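# Load sample tube and matching water blank into centrifuge

## Task

Take the sample tube marked with an orange dot on its cap from its rack on the shelved bench by the door and seat it fully in the centre hole of one adapter in the centrifuge rotor. Then find the water blank whose cap number (its volume in mL) equals the sample's volume, in the racks on the shelved bench by the window, and seat it fully in the centre hole of the adapter directly across from the sample. Afterwards every rotor bucket must hang straight down, every rack must still sit on its own bench, and no tube may ever have touched the floor (touching it fails the task). Release the tubes and move the robot away. The robot must not tip over or be left leaning (that fails the task), and nothing counts as placed if only the robot is holding it there at the end.

## Robot and tools

ROBOT. A Hello Robot Stretch 3 with a single arm. The base has two drive wheels and can only drive straight or turn in place, never sideways. It is 0.33 m long and 0.34 m wide, and turns pivot at a point 0.05 m behind its front edge. A lift carries the arm up and down a mast, and the arm telescopes out to the robot's RIGHT. To shift the gripper forward or back you drive the base. With the arm pulled in and the wrist folded, the wrist pokes out about 0.06 m beyond the right side, and a spin in place sweeps a 0.28 m radius. An unfolded, level wrist reaches past that circle.

FRAMES. Base frame: origin on the floor halfway between the drive wheels, x forward, y left, z up. hand_pose is reported in this frame, located where the closed fingertips meet; with all wrist joints at 0 its x axis is up, y points back along the arm toward the mast, z toward the rear. Fingertip pads are round, 0.04 m wide. The odometry frame is where the base frame was at the start.

execute_actions takes "actions", a list run in order. Each action may have "robot", "steps" (integer 1 to 450 control steps at 30 per second, default 1) and "until". {"steps": n} alone just waits. "robot" is one command, a list of up to 8 commands run one after another, or {"stop": true}, which brakes everything and clears the queue. A command may contain:
- "base": exactly one key. "translate_m": a signed distance in metres, forward positive, at most 1 in size, an offset from where the base is when that command begins. "rotate_rad": a signed turn in radians, counter-clockwise (left) positive, at most 3.2 in size, also relative to the heading at its start.
- "joints": a dictionary of absolute targets, one number per named joint; unnamed joints keep their current goal. lift_m 0 to 1.1 (arm height, m); arm_m 0 to 0.52 (extension, m); wrist_yaw_rad -1.345 to 4.42 (0 along the arm, positive swings toward the front, 3.0 folds over the base); wrist_pitch_rad -1.57 to 0.451 (0 level, negative tips the fingers down); wrist_roll_rad -2.911 to 2.911 (0 means fingers side by side, level); gripper_m -0.089 to 0.179 (larger is wider; the real fingertip gap is smaller than the value, by about 0.007 when almost shut and 0.025 when fully open, and zero under 0.007); head_pan_rad -3.953 to 1.73 (0 forward, positive left, -1.57 looks along the arm); head_tilt_rad -1.53 to 0.419 (negative looks down).
- "contact_limits": {"arm_m": effort percent, 1 to 100}, how hard the arm may push before it stops; lasts until the next arm_m command.
A queue item can also be {"pause_s": seconds, up to 15}. Base and joint motions in one command start together and keep running across later actions and while you think. A new command takes over immediately: named joints retarget, and any older queue is thrown away. Too-close goals may overshoot and return. If any value is invalid or out of range, the entire call is rejected and nothing new runs.

"until" ends the action early when all its conditions hold. {"robot": {"status": "ended"}} waits until nothing reads "moving" and no queue is running. Fields can be compared, e.g. "lift_m": [">", 0.3] or "base_status": ["!=", "moving"], using =, !=, <, <=, >, >=; numbers compare as printed (three decimals, four for base translate/rotate). {"any": {"status": "ended"}} fires when any one motion or the queue finishes.

zoom_image: "camera" is head_camera, nav_camera or wrist_camera; "region" is [x0, y0, x1, y1] in that camera's image pixels from the top-left, no larger than 504 by 504. It enlarges the latest picture. head_camera and nav_camera ride on the head; wrist_camera rides on the gripper.

finished_scene: "scene" is the number of the current scene. It ends the scene irreversibly, so make sure every motion has stopped first.

SPEED. Full base speed (0.30 m/s, 1.9 rad/s) only when stowed: lift_m under 0.30, arm_m under 0.03, wrist_yaw_rad over 2.54. Otherwise 0.10 m/s and 0.63 rad/s.

GRIPPER. Grip by commanding a value below the object's width; lower squeezes harder, but a stall guard may ease off so heavy or slick items slip; resend a different value to regrip. Release by opening at least 0.02 beyond the touching value. Neither the reading nor "done" proves a grasp; check the cameras.

SELF-COLLISION. Fold (yaw to 3.0) or unfold the wrist only with lift_m between 0.32 and 0.95, pitch -0.4, roll near 0. Once folded, the lift may go down to 0.25. With yaw below -0.4 keep pitch at -0.5 or lower.

BALANCE. Pushing on something rigid with the gripper above roughly 0.45 m can tip the robot before the contact stop; a raised contact limit makes that worse, as does pushing again after a contact_stop. Don't drive while gripping, hooking or pressing on something fixed. If furniture snags during driving (especially reversing), back out in small steps; free the gripper if base_tilt shows a lean, and drop lift_m to about 0.2 if still tipped.

RESULTS. base_status shows progress like (translate_m +0.12 of +0.30). joint_goals, joint_status, measured_speeds (units per second), and a line with refusals, queue and queue_left. Statuses: moving, done (within tolerance), off_target (stuck away from goal, may still push), contact_stop (lift or arm hit something and went slack until next command), time_out, stopped, not_commanded, torque_fault (a wrist servo shut off for 10 s after overload; it goes limp and refuses goals). A queue continues after done, and after off_target for base or gripper; other endings drop the rest (line "dropped:"). "refused:" lines name rejected goals, counting from 0; "replaced:" just reports how a prior motion ended. robot.on_its_own appears when the robot changed a goal itself, a joint is slack or off, a motor rests at unusual effort, or base_tilt departs 3 degrees or more from its start. motor_effort is percent, positive toward larger values, bracket is the peak; readings carry bias and noise. lidar_m: 12 distances in 30 degree sectors starting straight ahead and going counter-clockwise, in a plane 0.17 m above the floor, blind to glass. wrist_depth_mm and head_depth_mm: 7 by 7 median depths. base_odometry counts wheel turns, heading in -3.142 to 3.142.

AVOID. Any tube reaching the floor, tipping, drops, slams, hard pushes, and torque faults. Loose items may occasionally be nudged by something. Finish only after letting go, backing clear and waiting for every motion to end.

Each tool is called as name(argument=value, ...) on one line, values as JSON.

## Session

execute_actions(actions=[])

Scene clock: 0.00 s.
robot.base_odometry: x=+0.000 y=+0.000 heading=+0.000 (m, m, rad; robot's odometry frame)
robot.turned_by_wheels: +0.000 (rad since the last result)
robot.turned_by_imu: +0.000 (rad since the last result)
robot.base_tilt: forward=-1.3 right=+0.7 (deg)
robot.lidar_m: 2.08 1.58 1.40 1.40 1.66 1.39 1.62 1.65 1.03 1.04 2.09 1.95
robot.head_depth_mm: 2029 2455 2436 2474 2447 2425 2304 / 1779 2527 2531 2553 2473 2494 2290 / 1887 2592 2619 2597 2553 2585 2263 / 1809 2741 2702 2702 2628 2704 2245 / 1912 2835 2815 2811 2832 2769 2141 / 2130 2874 2903 2931 2926 2870 2198 / 2137 2927 2986 3036 3042 3033 2201
robot.base_status: not_commanded
robot.joint_positions: lift_m=+0.385 arm_m=+0.000 wrist_yaw_rad=+2.964 wrist_pitch_rad=-0.636 wrist_roll_rad=-0.011 gripper_m=+0.037 head_pan_rad=-0.006 head_tilt_rad=+0.001
robot.joint_goals: lift_m=+0.385 arm_m=+0.000 wrist_yaw_rad=+2.964 wrist_pitch_rad=-0.636 wrist_roll_rad=-0.011 gripper_m=+0.037 head_pan_rad=-0.006 head_tilt_rad=+0.001
robot.joint_status: lift_m=not_commanded arm_m=not_commanded wrist_yaw_rad=not_commanded wrist_pitch_rad=not_commanded wrist_roll_rad=not_commanded gripper_m=not_commanded head_pan_rad=not_commanded head_tilt_rad=not_commanded
robot.measured_speeds: translate_m=+0.000 rotate_rad=+0.000 lift_m=+0.000 arm_m=+0.000 wrist_yaw_rad=+0.000 wrist_pitch_rad=+0.000 wrist_roll_rad=+0.000 head_pan_rad=+0.000 head_tilt_rad=+0.000
robot: refusals=0 queue=idle queue_left=0
robot.motor_effort: left_wheel=+0 right_wheel=+0 lift_m=+23 arm_m=-1 wrist_yaw_rad=+0 wrist_pitch_rad=+4 wrist_roll_rad=+0 gripper_m=+0 head_pan_rad=+0 head_tilt_rad=+1 (%)
robot.hand_pose: x=+0.0127 y=+0.0438 z=+0.3526 quat_wxyz=(+0.279, +0.685, +0.162, +0.653) (m; robot's base frame)
robot.wrist_depth_mm: - - - - - - - / - - - - - 991 960 / 885 866 858 851 823 820 816 / 747 737 732 714 705 693 689 / 641 632 636 617 629 611 596 / 572 555 - 570 - 534 532 / 511 - - - 477 480 474
pictures: head_camera (sideways: a quarter turn clockwise sets it upright), nav_camera (sideways: a quarter turn counterclockwise sets it upright), wrist_camera
Images, in order (width x height): head_camera 896x504, nav_camera 672x504, wrist_camera 644x364.

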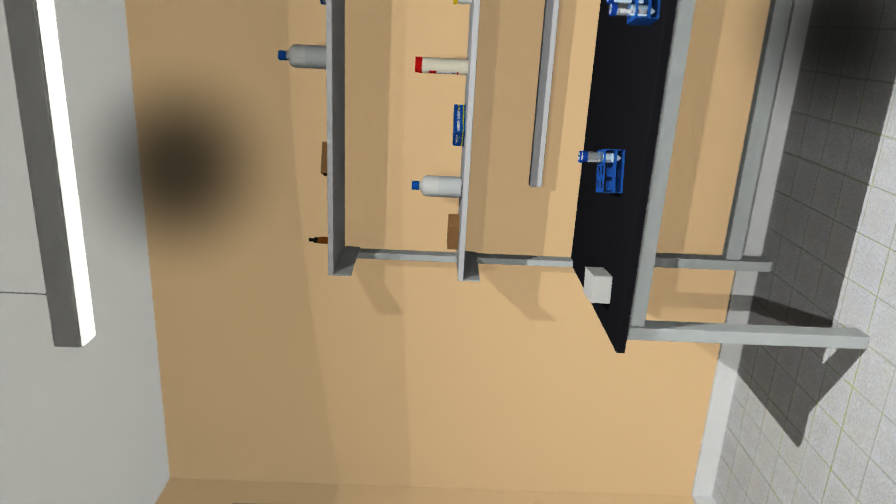

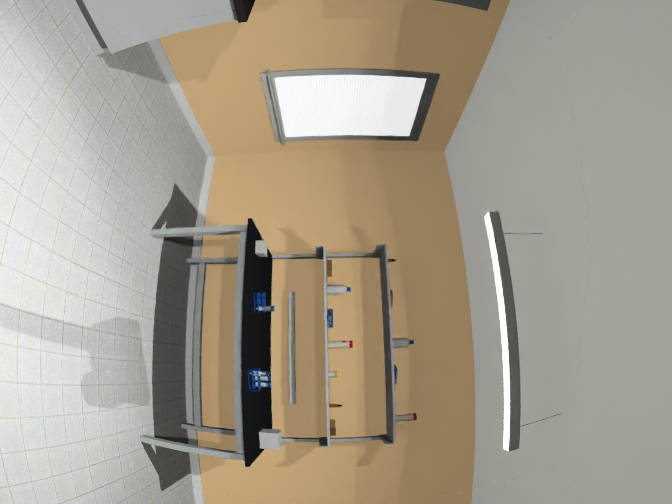

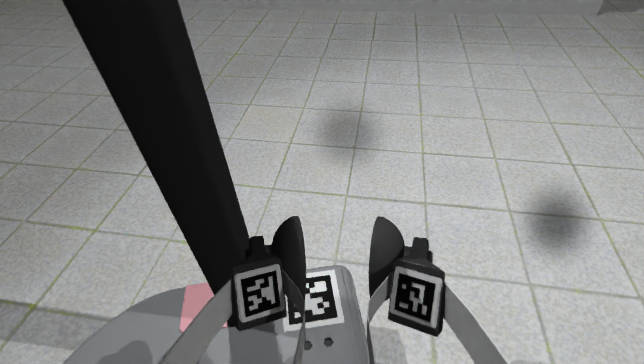

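execute_actions(actions=[{"robot":{"joints":{"head_pan_rad":1.5,"head_tilt_rad":-0.4}},"steps":200,"until":{"robot":{"status":"ended"}}}])

execute_actions(actions=[{"robot":{"joints":{"head_pan_rad":-1.6}},"steps":200,"until":{"robot":{"status":"ended"}}}])

execute_actions(actions=[{"robot":{"joints":{"head_pan_rad":-3.0}},"steps":200,"until":{"robot":{"status":"ended"}}}])

Scene clock: 8.60 s.
robot.base_odometry: x=+0.000 y=+0.000 heading=+0.000 (m, m, rad; robot's odometry frame)
robot.turned_by_wheels: +0.000 (rad since the last result)
robot.turned_by_imu: +0.001 (rad since the last result)
robot.base_tilt: forward=-1.2 right=+0.7 (deg)
robot.lidar_m: 2.08 1.57 1.39 1.39 1.66 1.39 1.61 1.65 1.04 1.04 2.08 1.95
robot.head_depth_mm: 1372 1752 1682 1388 1506 1642 1423 / 1424 1788 1564 1432 1551 1702 1426 / 1451 1850 1620 1476 1605 1679 1423 / 1483 1880 1844 1529 1666 1721 1410 / 1521 1946 1901 1572 1717 1721 1410 / 1564 2013 1563 1631 1780 1719 1397 / 1603 2070 1602 1673 1844 1705 1392
robot.base_status: not_commanded
robot.joint_positions: lift_m=+0.385 arm_m=+0.000 wrist_yaw_rad=+2.964 wrist_pitch_rad=-0.636 wrist_roll_rad=-0.011 gripper_m=+0.037 head_pan_rad=+1.493 head_tilt_rad=-0.395
robot.joint_goals: lift_m=+0.385 arm_m=+0.000 wrist_yaw_rad=+2.964 wrist_pitch_rad=-0.636 wrist_roll_rad=-0.011 gripper_m=+0.037 head_pan_rad=+1.500 head_tilt_rad=-0.400
robot.joint_status: lift_m=not_commanded arm_m=not_commanded wrist_yaw_rad=not_commanded wrist_pitch_rad=not_commanded wrist_roll_rad=not_commanded gripper_m=not_commanded head_pan_rad=done head_tilt_rad=done
robot.measured_speeds: translate_m=+0.000 rotate_rad=+0.000 lift_m=+0.000 arm_m=+0.000 wrist_yaw_rad=+0.000 wrist_pitch_rad=+0.000 wrist_roll_rad=+0.000 head_pan_rad=+0.000 head_tilt_rad=+0.000
robot: refusals=0 queue=done queue_left=0
robot.motor_effort: left_wheel=+0(0) right_wheel=+0(0) lift_m=+23(23) arm_m=+0(0) wrist_yaw_rad=+0(0) wrist_pitch_rad=+4(4) wrist_roll_rad=+0(0) gripper_m=+0(0) head_pan_rad=+3(35) head_tilt_rad=-2(19) (%)
robot.hand_pose: x=+0.0127 y=+0.0438 z=+0.3526 quat_wxyz=(+0.279, +0.685, +0.162, +0.653) (m; robot's base frame)
robot.wrist_depth_mm: - - - - - - - / - - - - - 987 982 / 905 850 852 847 829 814 807 / 748 736 715 719 704 695 683 / 645 637 636 619 622 603 599 / 572 564 - 569 - 544 531 / 499 - - - 477 483 474
pictures: head_camera (sideways: a quarter turn clockwise sets it upright), nav_camera (sideways: a quarter turn counterclockwise sets it upright), wrist_camera
camera_calibration (this result's frames):
head_camera: T_world_to_cam=[[0.0185497, -0.409686, -0.912038, 1.20544], [-0.998819, 0.0333753, -0.0353068, 0.0577681], [0.0449042, 0.911616, -0.408583, 0.492486], [0, 0, 0, 1]] pos_world=[0.0132247, 0.042966, 1.30267]
nav_camera: T_world_to_cam=[[0.0264956, 0.380166, 0.924539, -1.16613], [0.998366, -0.0569135, -0.00520883, 0.0484288], [0.0506386, 0.923166, -0.381052, 0.455558], [0, 0, 0, 1]] pos_world=[-0.040521, 0.0255253, 1.25198]
wrist_camera: T_world_to_cam=[[0.991998, -0.124297, -0.0221635, 0.0102148], [-0.103363, -0.698703, -0.707905, 0.315321], [0.0725048, 0.704531, -0.705959, 0.383867], [0, 0, 0, 1]] pos_world=[-0.00537261, -0.048861, 0.494438]
Images, in order (width x height): head_camera 896x504, nav_camera 672x504, wrist_camera 644x364.

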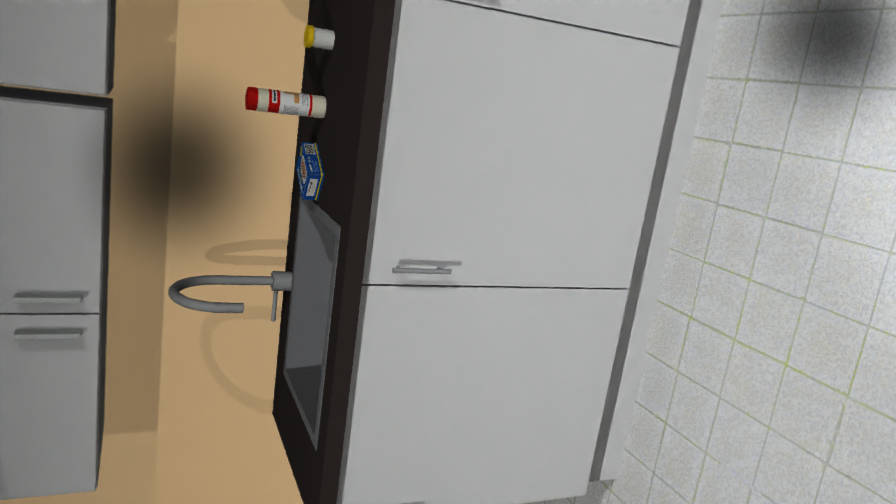

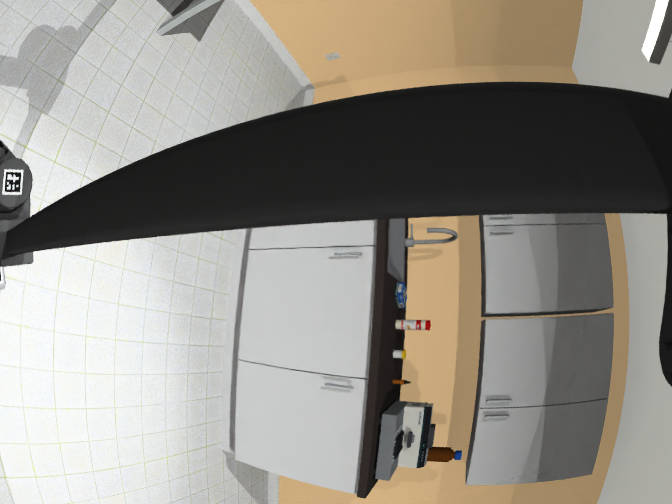

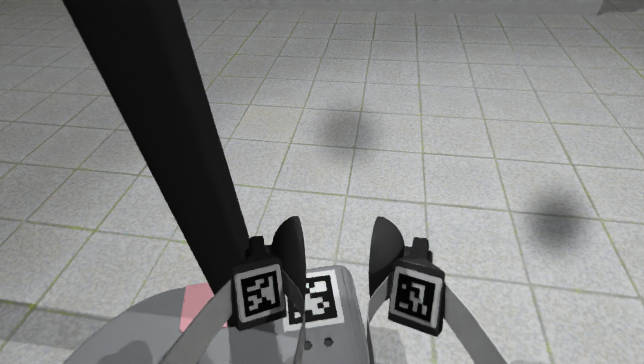

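Scene clock: 10.63 s.
robot.base_odometry: x=+0.000 y=+0.000 heading=+0.000 (m, m, rad; robot's odometry frame)
robot.turned_by_wheels: +0.000 (rad since the last result)
robot.turned_by_imu: +0.000 (rad since the last result)
robot.base_tilt: forward=-1.3 right=+0.8 (deg)
robot.lidar_m: 2.08 1.56 1.39 1.40 1.66 1.39 1.61 1.65 1.03 1.04 2.09 1.95
robot.head_depth_mm: 1436 1403 1506 1390 1112 1196 1306 / 1477 1453 1566 1342 1155 1246 1348 / 1536 1554 1620 1211 1206 1309 1380 / 1582 1684 1825 1275 1252 1376 1414 / 1633 1759 1880 2038 1467 1462 1400 / 1689 1818 1942 2131 2211 1702 1398 / 1739 1878 2029 2213 2195 1705 1395
robot.base_status: not_commanded
robot.joint_positions: lift_m=+0.385 arm_m=+0.000 wrist_yaw_rad=+2.964 wrist_pitch_rad=-0.636 wrist_roll_rad=-0.011 gripper_m=+0.037 head_pan_rad=-1.593 head_tilt_rad=-0.395
robot.joint_goals: lift_m=+0.385 arm_m=+0.000 wrist_yaw_rad=+2.964 wrist_pitch_rad=-0.636 wrist_roll_rad=-0.011 gripper_m=+0.037 head_pan_rad=-1.600 head_tilt_rad=-0.400
robot.joint_status: lift_m=not_commanded arm_m=not_commanded wrist_yaw_rad=not_commanded wrist_pitch_rad=not_commanded wrist_roll_rad=not_commanded gripper_m=not_commanded head_pan_rad=done head_tilt_rad=done
robot.measured_speeds: translate_m=+0.000 rotate_rad=+0.000 lift_m=+0.000 arm_m=+0.000 wrist_yaw_rad=+0.000 wrist_pitch_rad=+0.000 wrist_roll_rad=+0.000 head_pan_rad=+0.000 head_tilt_rad=+0.000
robot: refusals=0 queue=done queue_left=0
robot.motor_effort: left_wheel=+0(0) right_wheel=+1(0) lift_m=+23(23) arm_m=+0(0) wrist_yaw_rad=+0(1) wrist_pitch_rad=+4(4) wrist_roll_rad=+0(0) gripper_m=+0(0) head_pan_rad=-4(35) head_tilt_rad=-2(2) (%)
robot.hand_pose: x=+0.0127 y=+0.0438 z=+0.3526 quat_wxyz=(+0.279, +0.685, +0.162, +0.653) (m; robot's base frame)
robot.wrist_depth_mm: - - - - - - - / - - - - - 996 943 / 891 870 881 833 825 818 800 / 751 742 727 718 701 687 687 / 642 626 641 631 620 594 604 / 572 564 - 569 - 539 529 / 503 - - - 475 482 478
pictures: head_camera (sideways: a quarter turn clockwise sets it upright), nav_camera (sideways: a quarter turn counterclockwise sets it upright), wrist_camera
camera_calibration (this result's frames):
head_camera: T_world_to_cam=[[-0.0414725, 0.408199, -0.91195, 1.20569], [0.99912, 0.0226524, -0.0352972, 0.0455682], [0.00624961, -0.912612, -0.408779, 0.492977], [0, 0, 0, 1]] pos_world=[0.00139406, -0.0432979, 1.30266]
nav_camera: T_world_to_cam=[[-0.00515626, -0.381252, 0.924457, -1.16583], [-0.999986, 0.000882996, -0.00521338, 0.0606247], [0.00117132, -0.924471, -0.381251, 0.456119], [0, 0, 0, 1]] pos_world=[0.0540783, -0.0228621, 1.25198]
wrist_camera: T_world_to_cam=[[0.991998, -0.124297, -0.0221636, 0.0102149], [-0.103364, -0.698703, -0.707906, 0.315321], [0.0725046, 0.704531, -0.705959, 0.383867], [0, 0, 0, 1]] pos_world=[-0.00537262, -0.048861, 0.494438]
Images, in order (width x height): head_camera 896x504, nav_camera 672x504, wrist_camera 644x364.

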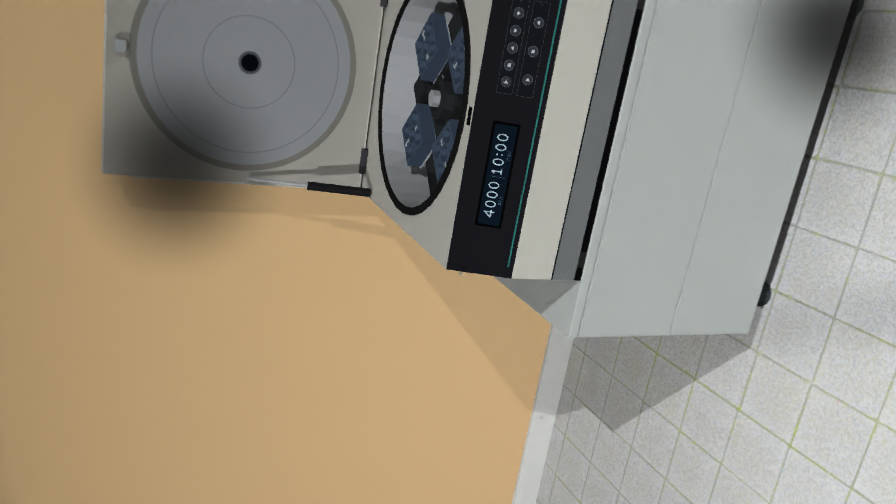

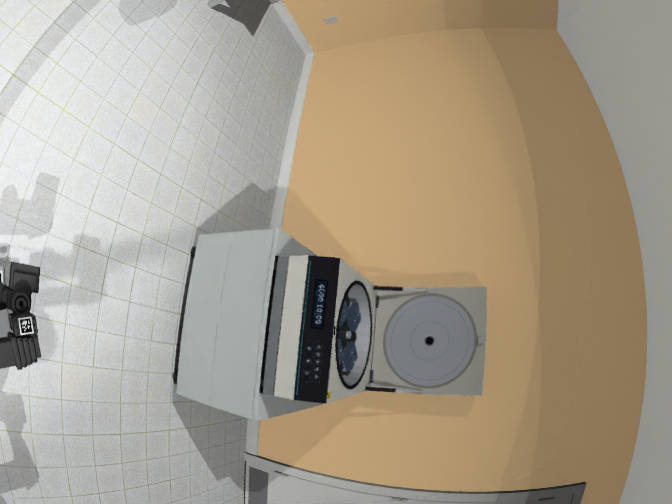

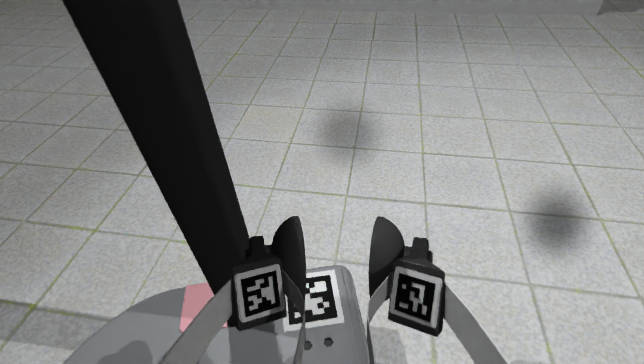

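Scene clock: 11.90 s.
robot.base_odometry: x=+0.000 y=+0.000 heading=+0.000 (m, m, rad; robot's odometry frame)
robot.turned_by_wheels: +0.000 (rad since the last result)
robot.turned_by_imu: +0.000 (rad since the last result)
robot.base_tilt: forward=-1.2 right=+0.5 (deg)
robot.lidar_m: 2.07 1.57 1.39 1.40 1.67 1.39 1.62 1.65 1.03 1.04 2.09 1.95
robot.head_depth_mm: 1782 1891 1974 1447 2140 1754 1424 / 1888 1990 2051 1601 2246 1741 1415 / 1942 2063 2150 2331 2248 1738 1414 / 2073 2196 2196 2538 2224 1717 1399 / 2175 2287 2465 1845 2042 1714 1402 / 2244 2418 2629 2778 2229 1703 1397 / 2091 2212 2324 2459 2168 1702 1394
robot.base_status: not_commanded
robot.joint_positions: lift_m=+0.385 arm_m=+0.000 wrist_yaw_rad=+2.964 wrist_pitch_rad=-0.636 wrist_roll_rad=-0.011 gripper_m=+0.037 head_pan_rad=-2.993 head_tilt_rad=-0.395
robot.joint_goals: lift_m=+0.385 arm_m=+0.000 wrist_yaw_rad=+2.964 wrist_pitch_rad=-0.636 wrist_roll_rad=-0.011 gripper_m=+0.037 head_pan_rad=-3.000 head_tilt_rad=-0.400
robot.joint_status: lift_m=not_commanded arm_m=not_commanded wrist_yaw_rad=not_commanded wrist_pitch_rad=not_commanded wrist_roll_rad=not_commanded gripper_m=not_commanded head_pan_rad=done head_tilt_rad=done
robot.measured_speeds: translate_m=+0.000 rotate_rad=+0.000 lift_m=+0.000 arm_m=+0.000 wrist_yaw_rad=+0.000 wrist_pitch_rad=+0.000 wrist_roll_rad=+0.000 head_pan_rad=+0.000 head_tilt_rad=+0.000
robot: refusals=0 queue=done queue_left=0
robot.motor_effort: left_wheel=+0(0) right_wheel=+0(0) lift_m=+23(23) arm_m=+0(0) wrist_yaw_rad=+0(0) wrist_pitch_rad=+3(4) wrist_roll_rad=+0(0) gripper_m=+0(0) head_pan_rad=-4(36) head_tilt_rad=-2(1) (%)
robot.hand_pose: x=+0.0127 y=+0.0438 z=+0.3526 quat_wxyz=(+0.279, +0.685, +0.162, +0.653) (m; robot's base frame)
robot.wrist_depth_mm: - - - - - - - / - - - - - 993 982 / 883 871 861 833 818 818 818 / 746 729 727 711 708 698 691 / 639 637 642 618 629 605 598 / 569 562 - 566 - 534 531 / 501 - - - 472 479 476
pictures: head_camera (sideways: a quarter turn clockwise sets it upright), nav_camera (sideways: a quarter turn counterclockwise sets it upright), wrist_camera
camera_calibration (this result's frames):
head_camera: T_world_to_cam=[[0.395228, 0.110252, -0.911943, 1.20302], [0.192141, -0.980732, -0.0352963, 0.0504896], [-0.898263, -0.161272, -0.408797, 0.498518], [0, 0, 0, 1]] pos_world=[-0.0373677, -0.00272173, 1.30266]
nav_camera: T_world_to_cam=[[-0.376599, -0.0597217, 0.924449, -1.16356], [-0.169095, 0.985586, -0.00521378, 0.0555568], [-0.910813, -0.158283, -0.381269, 0.461705], [0, 0, 0, 1]] pos_world=[-0.00827375, -0.0511658, 1.25198]
wrist_camera: T_world_to_cam=[[0.991998, -0.124297, -0.0221636, 0.0102149], [-0.103363, -0.698703, -0.707905, 0.315321], [0.0725046, 0.704531, -0.705959, 0.383867], [0, 0, 0, 1]] pos_world=[-0.00537263, -0.048861, 0.494438]
Images, in order (width x height): head_camera 896x504, nav_camera 672x504, wrist_camera 644x364.

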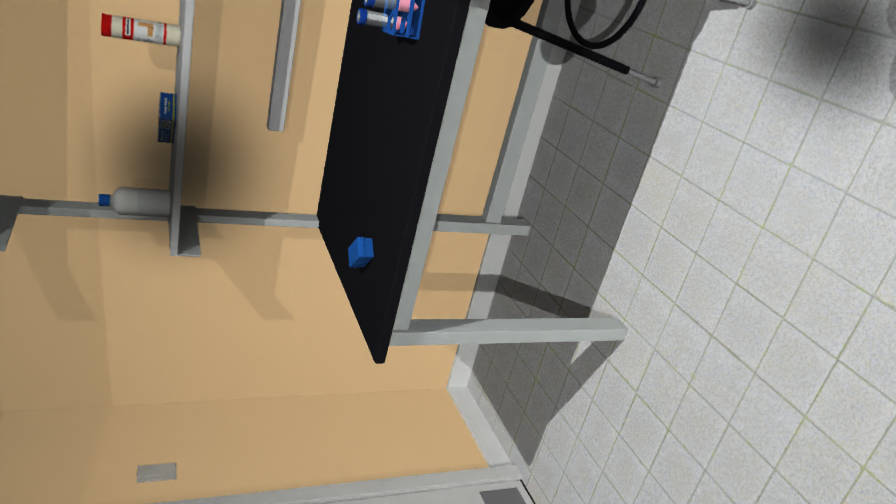

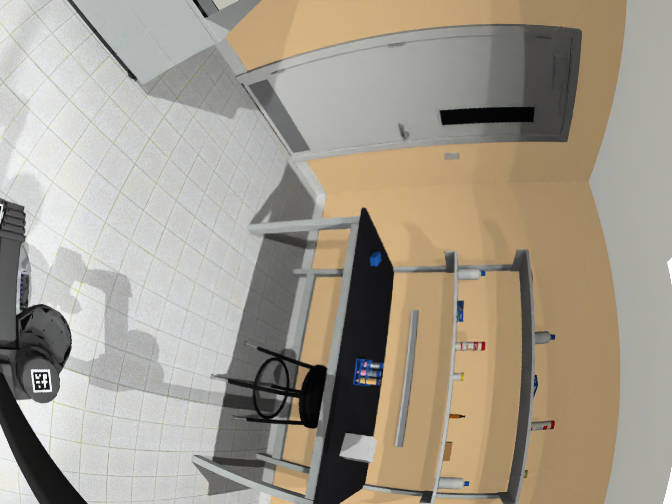

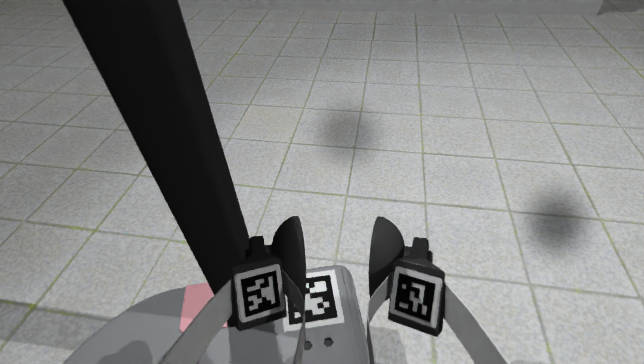

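execute_actions(actions=[{"robot":{"joints":{"head_pan_rad":-3.4,"head_tilt_rad":-0.3}},"steps":200,"until":{"robot":{"status":"ended"}}}])

Scene clock: 15.23 s.
robot.base_odometry: x=+0.000 y=+0.000 heading=+0.000 (m, m, rad; robot's odometry frame)
robot.turned_by_wheels: +0.000 (rad since the last result)
robot.turned_by_imu: +0.001 (rad since the last result)
robot.base_tilt: forward=-1.2 right=+0.7 (deg)
robot.lidar_m: 2.07 1.57 1.40 1.40 1.66 1.39 1.61 1.65 1.04 1.04 2.10 1.95
robot.head_depth_mm: 1756 1855 1983 1674 2235 1866 1533 / 1778 1889 1999 1484 2223 1917 1520 / 1790 1901 2025 1644 1964 1839 1519 / 1844 1923 2044 1536 1747 1838 1520 / 1854 1909 2063 1553 2318 1877 1502 / 1876 1963 2089 1596 2301 1870 1493 / 1873 1982 2114 1571 2288 1872 1497
robot.base_status: not_commanded
robot.joint_positions: lift_m=+0.385 arm_m=+0.000 wrist_yaw_rad=+2.964 wrist_pitch_rad=-0.636 wrist_roll_rad=-0.011 gripper_m=+0.037 head_pan_rad=-3.393 head_tilt_rad=-0.310
robot.joint_goals: lift_m=+0.385 arm_m=+0.000 wrist_yaw_rad=+2.964 wrist_pitch_rad=-0.636 wrist_roll_rad=-0.011 gripper_m=+0.037 head_pan_rad=-3.400 head_tilt_rad=-0.300
robot.joint_status: lift_m=not_commanded arm_m=not_commanded wrist_yaw_rad=not_commanded wrist_pitch_rad=not_commanded wrist_roll_rad=not_commanded gripper_m=not_commanded head_pan_rad=done head_tilt_rad=done
robot.measured_speeds: translate_m=+0.000 rotate_rad=+0.000 lift_m=+0.000 arm_m=+0.000 wrist_yaw_rad=+0.000 wrist_pitch_rad=+0.000 wrist_roll_rad=+0.000 head_pan_rad=+0.000 head_tilt_rad=+0.000
robot: refusals=0 queue=done queue_left=0
robot.motor_effort: left_wheel=+0(0) right_wheel=+0(0) lift_m=+23(23) arm_m=+0(1) wrist_yaw_rad=+0(0) wrist_pitch_rad=+3(4) wrist_roll_rad=+0(0) gripper_m=+0(0) head_pan_rad=-3(26) head_tilt_rad=+3(9) (%)
robot.hand_pose: x=+0.0127 y=+0.0438 z=+0.3526 quat_wxyz=(+0.279, +0.685, +0.162, +0.653) (m; robot's base frame)
robot.wrist_depth_mm: - - - - - - - / - - - - - - 967 / 893 869 882 842 834 814 798 / 751 745 731 700 697 699 693 / 642 637 642 630 620 604 595 / 561 560 - 569 - 538 529 / 502 - - - 475 484 477
pictures: head_camera (sideways: a quarter turn clockwise sets it upright), nav_camera (sideways: a quarter turn counterclockwise sets it upright), wrist_camera
camera_calibration (this result's frames):
head_camera: T_world_to_cam=[[0.330635, -0.0327752, -0.943189, 1.24419], [-0.207996, -0.977354, -0.0389509, 0.0576924], [-0.920553, 0.209059, -0.329965, 0.396064], [0, 0, 0, 1]] pos_world=[-0.0347772, 0.014364, 1.30645]
nav_camera: T_world_to_cam=[[-0.292863, 0.0718217, 0.953453, -1.20193], [0.227704, 0.973724, -0.00340709, 0.0507847], [-0.928645, 0.216108, -0.301522, 0.358029], [0, 0, 0, 1]] pos_world=[-0.0310834, -0.0404981, 1.25411]
wrist_camera: T_world_to_cam=[[0.991998, -0.124297, -0.0221634, 0.0102148], [-0.103363, -0.698703, -0.707905, 0.315321], [0.0725048, 0.704531, -0.705959, 0.383867], [0, 0, 0, 1]] pos_world=[-0.00537262, -0.048861, 0.494438]
Images, in order (width x height): head_camera 896x504, nav_camera 672x504, wrist_camera 644x364.

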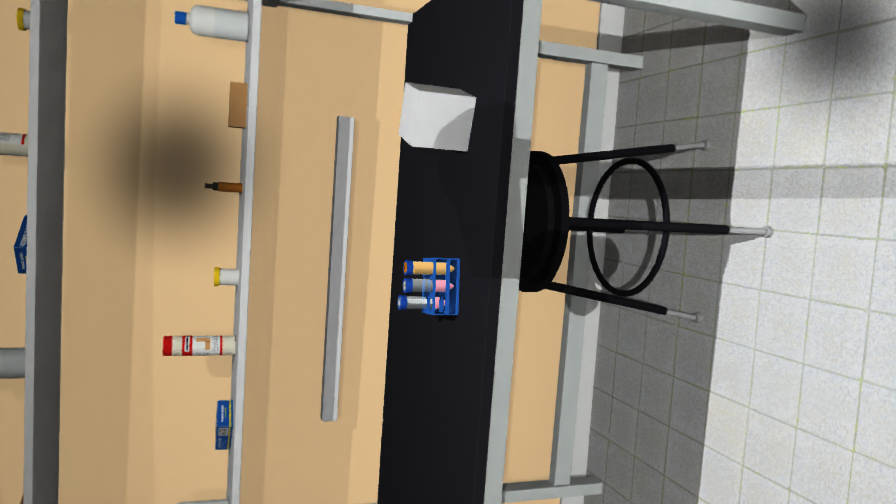

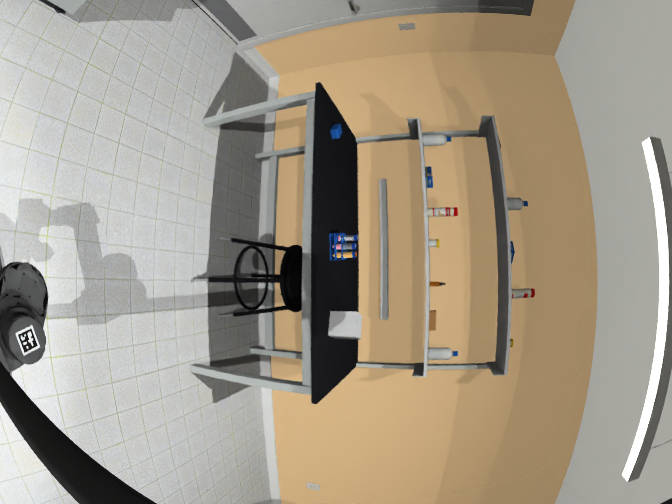

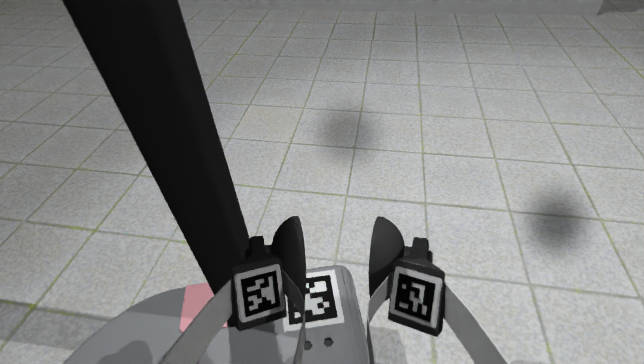

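execute_actions(actions=[{"robot":[{"base":{"rotate_rad":2.54},"joints":{"lift_m":0.27,"head_pan_rad":-1.57,"head_tilt_rad":-0.6}},{"base":{"translate_m":1.0}},{"base":{"rotate_rad":1.91}},{"joints":{"lift_m":0.9}},{"joints":{"wrist_yaw_rad":1.57,"wrist_pitch_rad":0,"gripper_m":0.1,"head_pan_rad":-1.2}}],"steps":450,"until":{"robot":{"status":"ended"}}},{"steps":300,"until":{"robot":{"status":"ended"}}}])

Scene clock: 57.33 s.
robot.base_odometry: x=-0.824 y=+0.566 heading=-1.833 (m, m, rad; robot's odometry frame)
robot.turned_by_wheels: +4.450 (rad since the last result)
robot.turned_by_imu: +4.463 (rad since the last result)
robot.base_tilt: forward=-1.2 right=+0.6 (deg)
robot.lidar_m: 2.02 1.51 1.95 2.91 1.51 1.13 1.10 1.59 0.40 0.67 0.54 1.29
robot.head_depth_mm: 929 1029 1130 924 712 612 - / 963 1064 1163 695 638 605 1177 / 995 1111 1198 913 679 603 1224 / 1073 1155 1226 910 724 631 - / 1121 1217 1219 908 722 630 - / 1175 1273 1212 819 718 1370 1294 / 1239 1373 1203 827 718 1415 1237
robot.base_status: done (rotate_rad +1.9099 of +1.9100)
robot.joint_positions: lift_m=+0.899 arm_m=+0.000 wrist_yaw_rad=+1.572 wrist_pitch_rad=-0.023 wrist_roll_rad=-0.011 gripper_m=+0.100 head_pan_rad=-1.207 head_tilt_rad=-0.593
robot.joint_goals: lift_m=+0.900 arm_m=+0.000 wrist_yaw_rad=+1.570 wrist_pitch_rad=+0.000 wrist_roll_rad=-0.011 gripper_m=+0.100 head_pan_rad=-1.200 head_tilt_rad=-0.600
robot.joint_status: lift_m=done arm_m=not_commanded wrist_yaw_rad=done wrist_pitch_rad=done wrist_roll_rad=not_commanded gripper_m=done head_pan_rad=done head_tilt_rad=done
robot.measured_speeds: translate_m=+0.000 rotate_rad=+0.000 lift_m=+0.000 arm_m=+0.000 wrist_yaw_rad=+0.000 wrist_pitch_rad=+0.000 wrist_roll_rad=+0.000 head_pan_rad=+0.000 head_tilt_rad=+0.000
robot: refusals=0 queue=done queue_left=0
robot.motor_effort: left_wheel=-1(8) right_wheel=+2(13) lift_m=+31(34) arm_m=-1(1) wrist_yaw_rad=-2(2) wrist_pitch_rad=+8(8) wrist_roll_rad=+0(0) gripper_m=+0(82) head_pan_rad=+3(33) head_tilt_rad=-2(15) (%)
robot.hand_pose: x=+0.2343 y=-0.1448 z=+1.0082 quat_wxyz=(+0.508, +0.503, -0.491, +0.497) (m; robot's base frame)
robot.wrist_depth_mm: - - - - - - - / - - - - - - - / - - - - - - - / - - - - - - - / - - - - - - - / - - - - - 728 691 / - - - - - 527 522
pictures: head_camera (sideways: a quarter turn clockwise sets it upright), nav_camera (sideways: a quarter turn counterclockwise sets it upright), wrist_camera
camera_calibration (this result's frames):
head_camera: T_world_to_cam=[[-0.252894, 0.522834, -0.814057, 1.07931], [0.915098, 0.402402, -0.0258373, 0.0337572], [0.31407, -0.751476, -0.58021, 0.714156], [0, 0, 0, 1]] pos_world=[0.017766, -0.041215, 1.29385]
nav_camera: T_world_to_cam=[[0.200609, -0.518173, 0.831416, -1.04573], [-0.927422, -0.373903, -0.00925812, 0.065446], [0.315666, -0.769216, -0.555573, 0.681027], [0, 0, 0, 1]] pos_world=[0.0555025, 0.0064559, 1.24841]
wrist_camera: T_world_to_cam=[[0.0576772, -0.998256, 0.0125547, -0.161192], [-0.170088, -0.0222176, -0.985178, 1.06372], [0.98374, 0.0546869, -0.171073, 0.116688], [0, 0, 0, 1]] pos_world=[0.0754326, -0.143659, 1.06994]
Images, in order (width x height): head_camera 896x504, nav_camera 672x504, wrist_camera 644x364.

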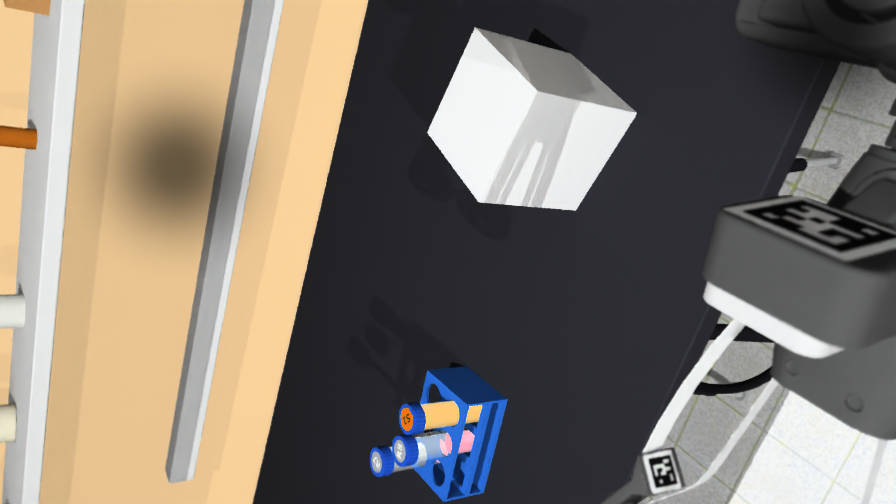

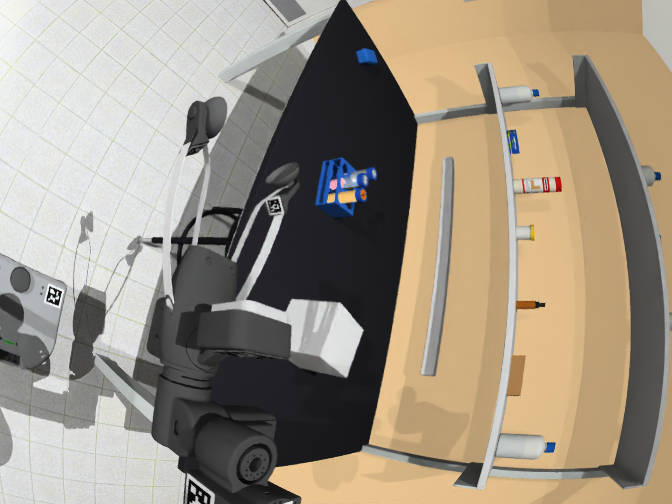

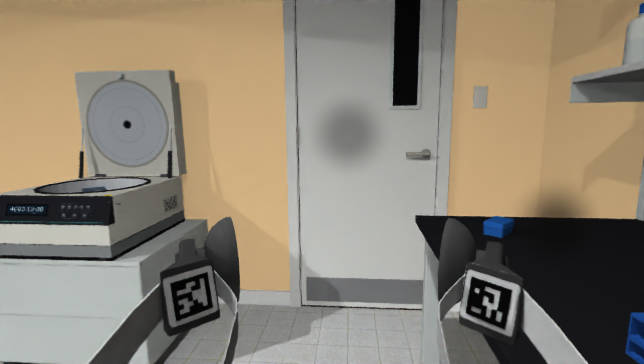

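execute_actions(actions=[{"robot":[{"joints":{"lift_m":1.08,"wrist_pitch_rad":-0.8,"gripper_m":0.09}},{"joints":{"arm_m":0.4,"head_tilt_rad":-0.75}}],"steps":450,"until":{"robot":{"status":"ended"}}}])

Scene clock: 76.27 s.
robot.base_odometry: x=-0.824 y=+0.566 heading=-1.833 (m, m, rad; robot's odometry frame)
robot.turned_by_wheels: +0.000 (rad since the last result)
robot.turned_by_imu: +0.002 (rad since the last result)
robot.base_tilt: forward=-1.2 right=+0.6 (deg)
robot.lidar_m: 2.02 1.50 1.96 2.90 1.51 1.13 1.10 1.59 0.40 0.67 0.54 1.30
robot.head_depth_mm: 979 1085 942 720 637 572 1173 / 994 1105 938 630 634 1259 1173 / 1038 1155 903 686 634 1284 1171 / 1074 1187 934 751 644 1302 1175 / 1125 1211 925 750 662 1273 1173 / 1174 1207 824 749 1433 1323 1167 / 1257 1200 816 744 1500 1320 1162
robot.base_status: done (rotate_rad +1.9099 of +1.9100)
robot.joint_positions: lift_m=+1.079 arm_m=+0.400 wrist_yaw_rad=+1.570 wrist_pitch_rad=-0.808 wrist_roll_rad=-0.011 gripper_m=+0.090 head_pan_rad=-1.207 head_tilt_rad=-0.741
robot.joint_goals: lift_m=+1.080 arm_m=+0.400 wrist_yaw_rad=+1.570 wrist_pitch_rad=-0.800 wrist_roll_rad=-0.011 gripper_m=+0.090 head_pan_rad=-1.200 head_tilt_rad=-0.750
robot.joint_status: lift_m=done arm_m=done wrist_yaw_rad=done wrist_pitch_rad=done wrist_roll_rad=not_commanded gripper_m=done head_pan_rad=done head_tilt_rad=done
robot.measured_speeds: translate_m=+0.000 rotate_rad=+0.000 lift_m=+0.000 arm_m=+0.000 wrist_yaw_rad=+0.000 wrist_pitch_rad=+0.000 wrist_roll_rad=+0.000 head_pan_rad=+0.000 head_tilt_rad=+0.000
robot: refusals=0 queue=done queue_left=0
robot.motor_effort: left_wheel=-1(2) right_wheel=+3(3) lift_m=+31(34) arm_m=+5(5) wrist_yaw_rad=+0(3) wrist_pitch_rad=+2(11) wrist_roll_rad=+0(0) gripper_m=+0(47) head_pan_rad=+3(2) head_tilt_rad=-3(13) (%)
robot.hand_pose: x=+0.1383 y=-0.5449 z=+1.0164 quat_wxyz=(+0.658, +0.655, -0.260, +0.266) (m; robot's base frame)
robot.wrist_depth_mm: - - - 762 734 725 711 / - - - 642 623 633 612 / - - - 560 547 558 545 / - - 525 512 508 494 488 / - - 475 457 459 447 439 / - - 423 417 417 407 402 / - - 388 270 259 364 373
pictures: head_camera (sideways: a quarter turn clockwise sets it upright), nav_camera (sideways: a quarter turn counterclockwise sets it upright), wrist_camera
camera_calibration (this result's frames):
head_camera: T_world_to_cam=[[-0.293442, 0.628897, -0.719986, 0.956943], [0.913837, 0.405678, -0.0180953, 0.0236813], [0.280703, -0.66326, -0.693752, 0.862056], [0, 0, 0, 1]] pos_world=[0.0171851, -0.0396584, 1.28747]
nav_camera: T_world_to_cam=[[0.242155, -0.626872, 0.740535, -0.92752], [-0.927886, -0.372669, -0.0120501, 0.0690817], [0.283528, -0.684215, -0.671909, 0.832562], [0, 0, 0, 1]] pos_world=[0.0526486, 0.0139591, 1.2471]
wrist_camera: T_world_to_cam=[[0.0475176, -0.998393, -0.0308888, -0.509659], [-0.816504, -0.0210106, -0.576958, 0.721722], [0.575381, 0.0526365, -0.81619, 0.945362], [0, 0, 0, 1]] pos_world=[0.069563, -0.543436, 1.17226]
Images, in order (width x height): head_camera 896x504, nav_camera 672x504, wrist_camera 644x364.

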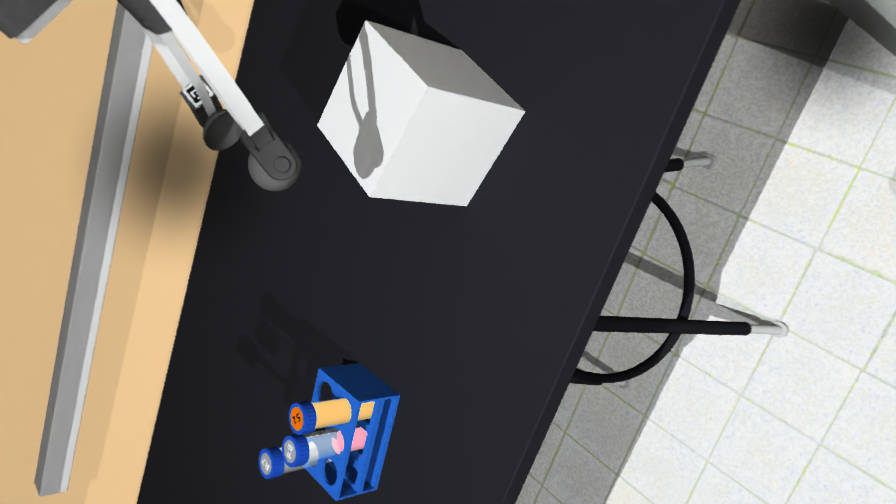

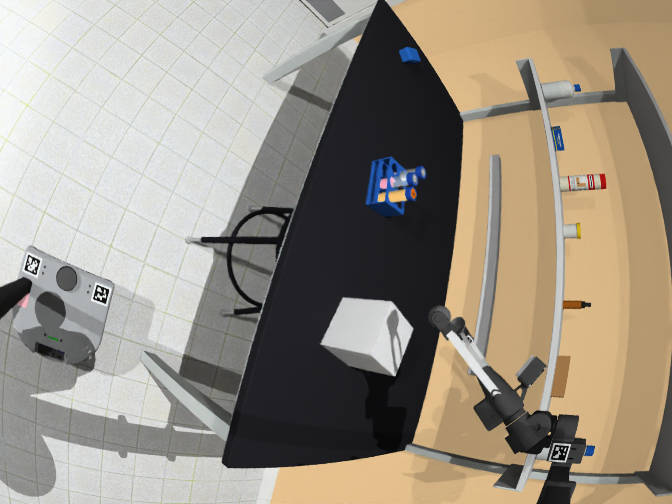

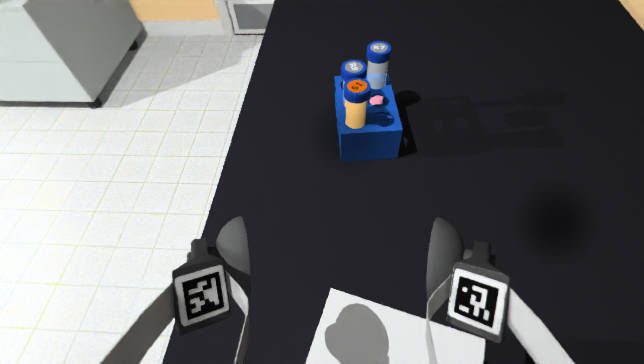

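execute_actions(actions=[{"robot":{"base":{"translate_m":0.24},"joints":{"arm_m":0.417,"head_pan_rad":-1.35,"head_tilt_rad":-0.85}},"steps":450,"until":{"robot":{"status":"ended"}}},{"robot":{"joints":{"lift_m":1.0}},"steps":450,"until":{"robot":{"status":"ended"}}}])

Scene clock: 87.37 s.
robot.base_odometry: x=-0.887 y=+0.334 heading=-1.833 (m, m, rad; robot's odometry frame)
robot.turned_by_wheels: +0.000 (rad since the last result)
robot.turned_by_imu: +0.000 (rad since the last result)
robot.base_tilt: forward=-1.3 right=+0.7 (deg)
robot.lidar_m: 1.78 1.29 1.60 2.88 1.85 1.38 1.34 0.55 0.57 0.45 0.71 1.07
robot.head_depth_mm: 915 967 814 671 604 1275 1137 / 1054 969 813 683 617 1275 1144 / 1066 1028 811 682 627 1272 1135 / 1097 1020 767 682 1364 1255 1140 / 1128 990 727 678 1383 1269 1131 / 1148 987 783 676 1437 1271 1136 / 1173 982 801 692 1439 1268 1130
robot.base_status: done (translate_m +0.2400 of +0.2400)
robot.joint_positions: lift_m=+1.001 arm_m=+0.417 wrist_yaw_rad=+1.570 wrist_pitch_rad=-0.808 wrist_roll_rad=-0.011 gripper_m=+0.090 head_pan_rad=-1.343 head_tilt_rad=-0.839
robot.joint_goals: lift_m=+1.000 arm_m=+0.417 wrist_yaw_rad=+1.570 wrist_pitch_rad=-0.800 wrist_roll_rad=-0.011 gripper_m=+0.090 head_pan_rad=-1.350 head_tilt_rad=-0.850
robot.joint_status: lift_m=done arm_m=done wrist_yaw_rad=done wrist_pitch_rad=done wrist_roll_rad=not_commanded gripper_m=done head_pan_rad=done head_tilt_rad=done
robot.measured_speeds: translate_m=+0.000 rotate_rad=+0.000 lift_m=+0.000 arm_m=+0.000 wrist_yaw_rad=+0.000 wrist_pitch_rad=+0.000 wrist_roll_rad=+0.000 head_pan_rad=+0.000 head_tilt_rad=+0.000
robot: refusals=0 queue=done queue_left=0
robot.motor_effort: left_wheel=-1(1) right_wheel=+2(8) lift_m=+12(31) arm_m=+4(5) wrist_yaw_rad=+0(0) wrist_pitch_rad=+2(3) wrist_roll_rad=+0(0) gripper_m=+0(0) head_pan_rad=-3(18) head_tilt_rad=-3(10) (%)
robot.hand_pose: x=+0.1383 y=-0.5619 z=+0.9374 quat_wxyz=(+0.658, +0.655, -0.260, +0.266) (m; robot's base frame)
robot.wrist_depth_mm: - - - 608 599 590 579 / - - 563 522 515 505 501 / - - 474 462 445 444 442 / - - 419 330 389 402 395 / - - 384 306 350 363 358 / - - 340 327 308 331 327 / - - 313 312 305 299 303
pictures: head_camera (sideways: a quarter turn clockwise sets it upright), nav_camera (sideways: a quarter turn counterclockwise sets it upright), wrist_camera
camera_calibration (this result's frames):
head_camera: T_world_to_cam=[[-0.220687, 0.728489, -0.648538, 0.863394], [0.960056, 0.279519, -0.0127132, 0.0163905], [0.172018, -0.625438, -0.761076, 0.950274], [0, 0, 0, 1]] pos_world=[0.0113401, -0.0392164, 1.28338]
nav_camera: T_world_to_cam=[[0.170625, -0.72159, 0.670966, -0.836422], [-0.97013, -0.242195, -0.0137663, 0.071572], [0.172438, -0.648575, -0.74136, 0.923566], [0, 0, 0, 1]] pos_world=[0.0528907, 0.0127834, 1.24689]
wrist_camera: T_world_to_cam=[[0.0475176, -0.998393, -0.0308889, -0.529071], [-0.816504, -0.0210106, -0.576957, 0.675829], [0.57538, 0.0526365, -0.81619, 0.881841], [0, 0, 0, 1]] pos_world=[0.069563, -0.560438, 1.09333]
Images, in order (width x height): head_camera 896x504, nav_camera 672x504, wrist_camera 644x364.

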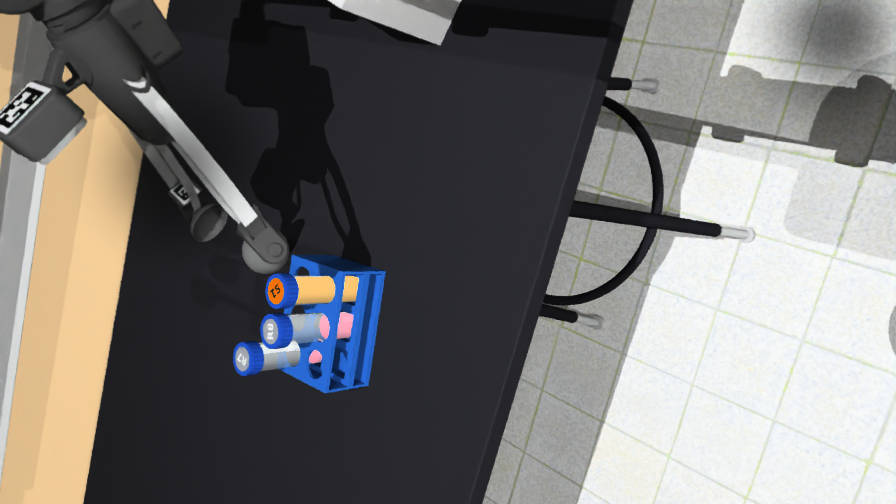

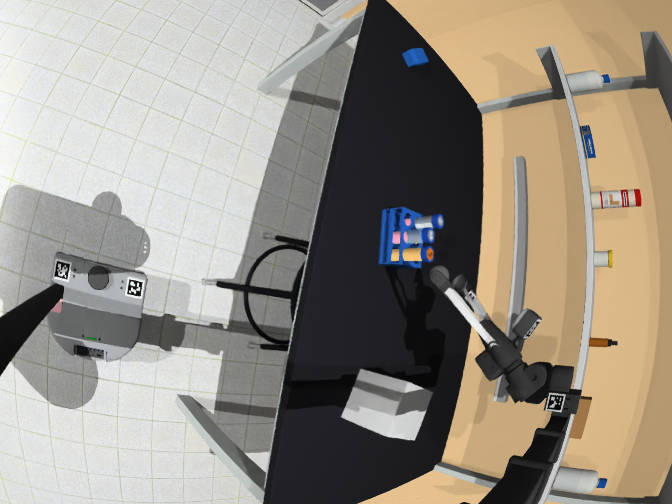

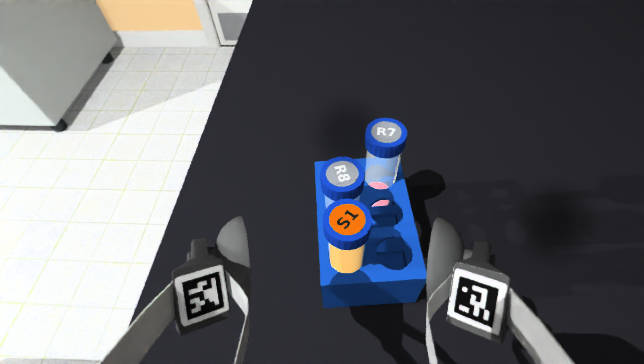

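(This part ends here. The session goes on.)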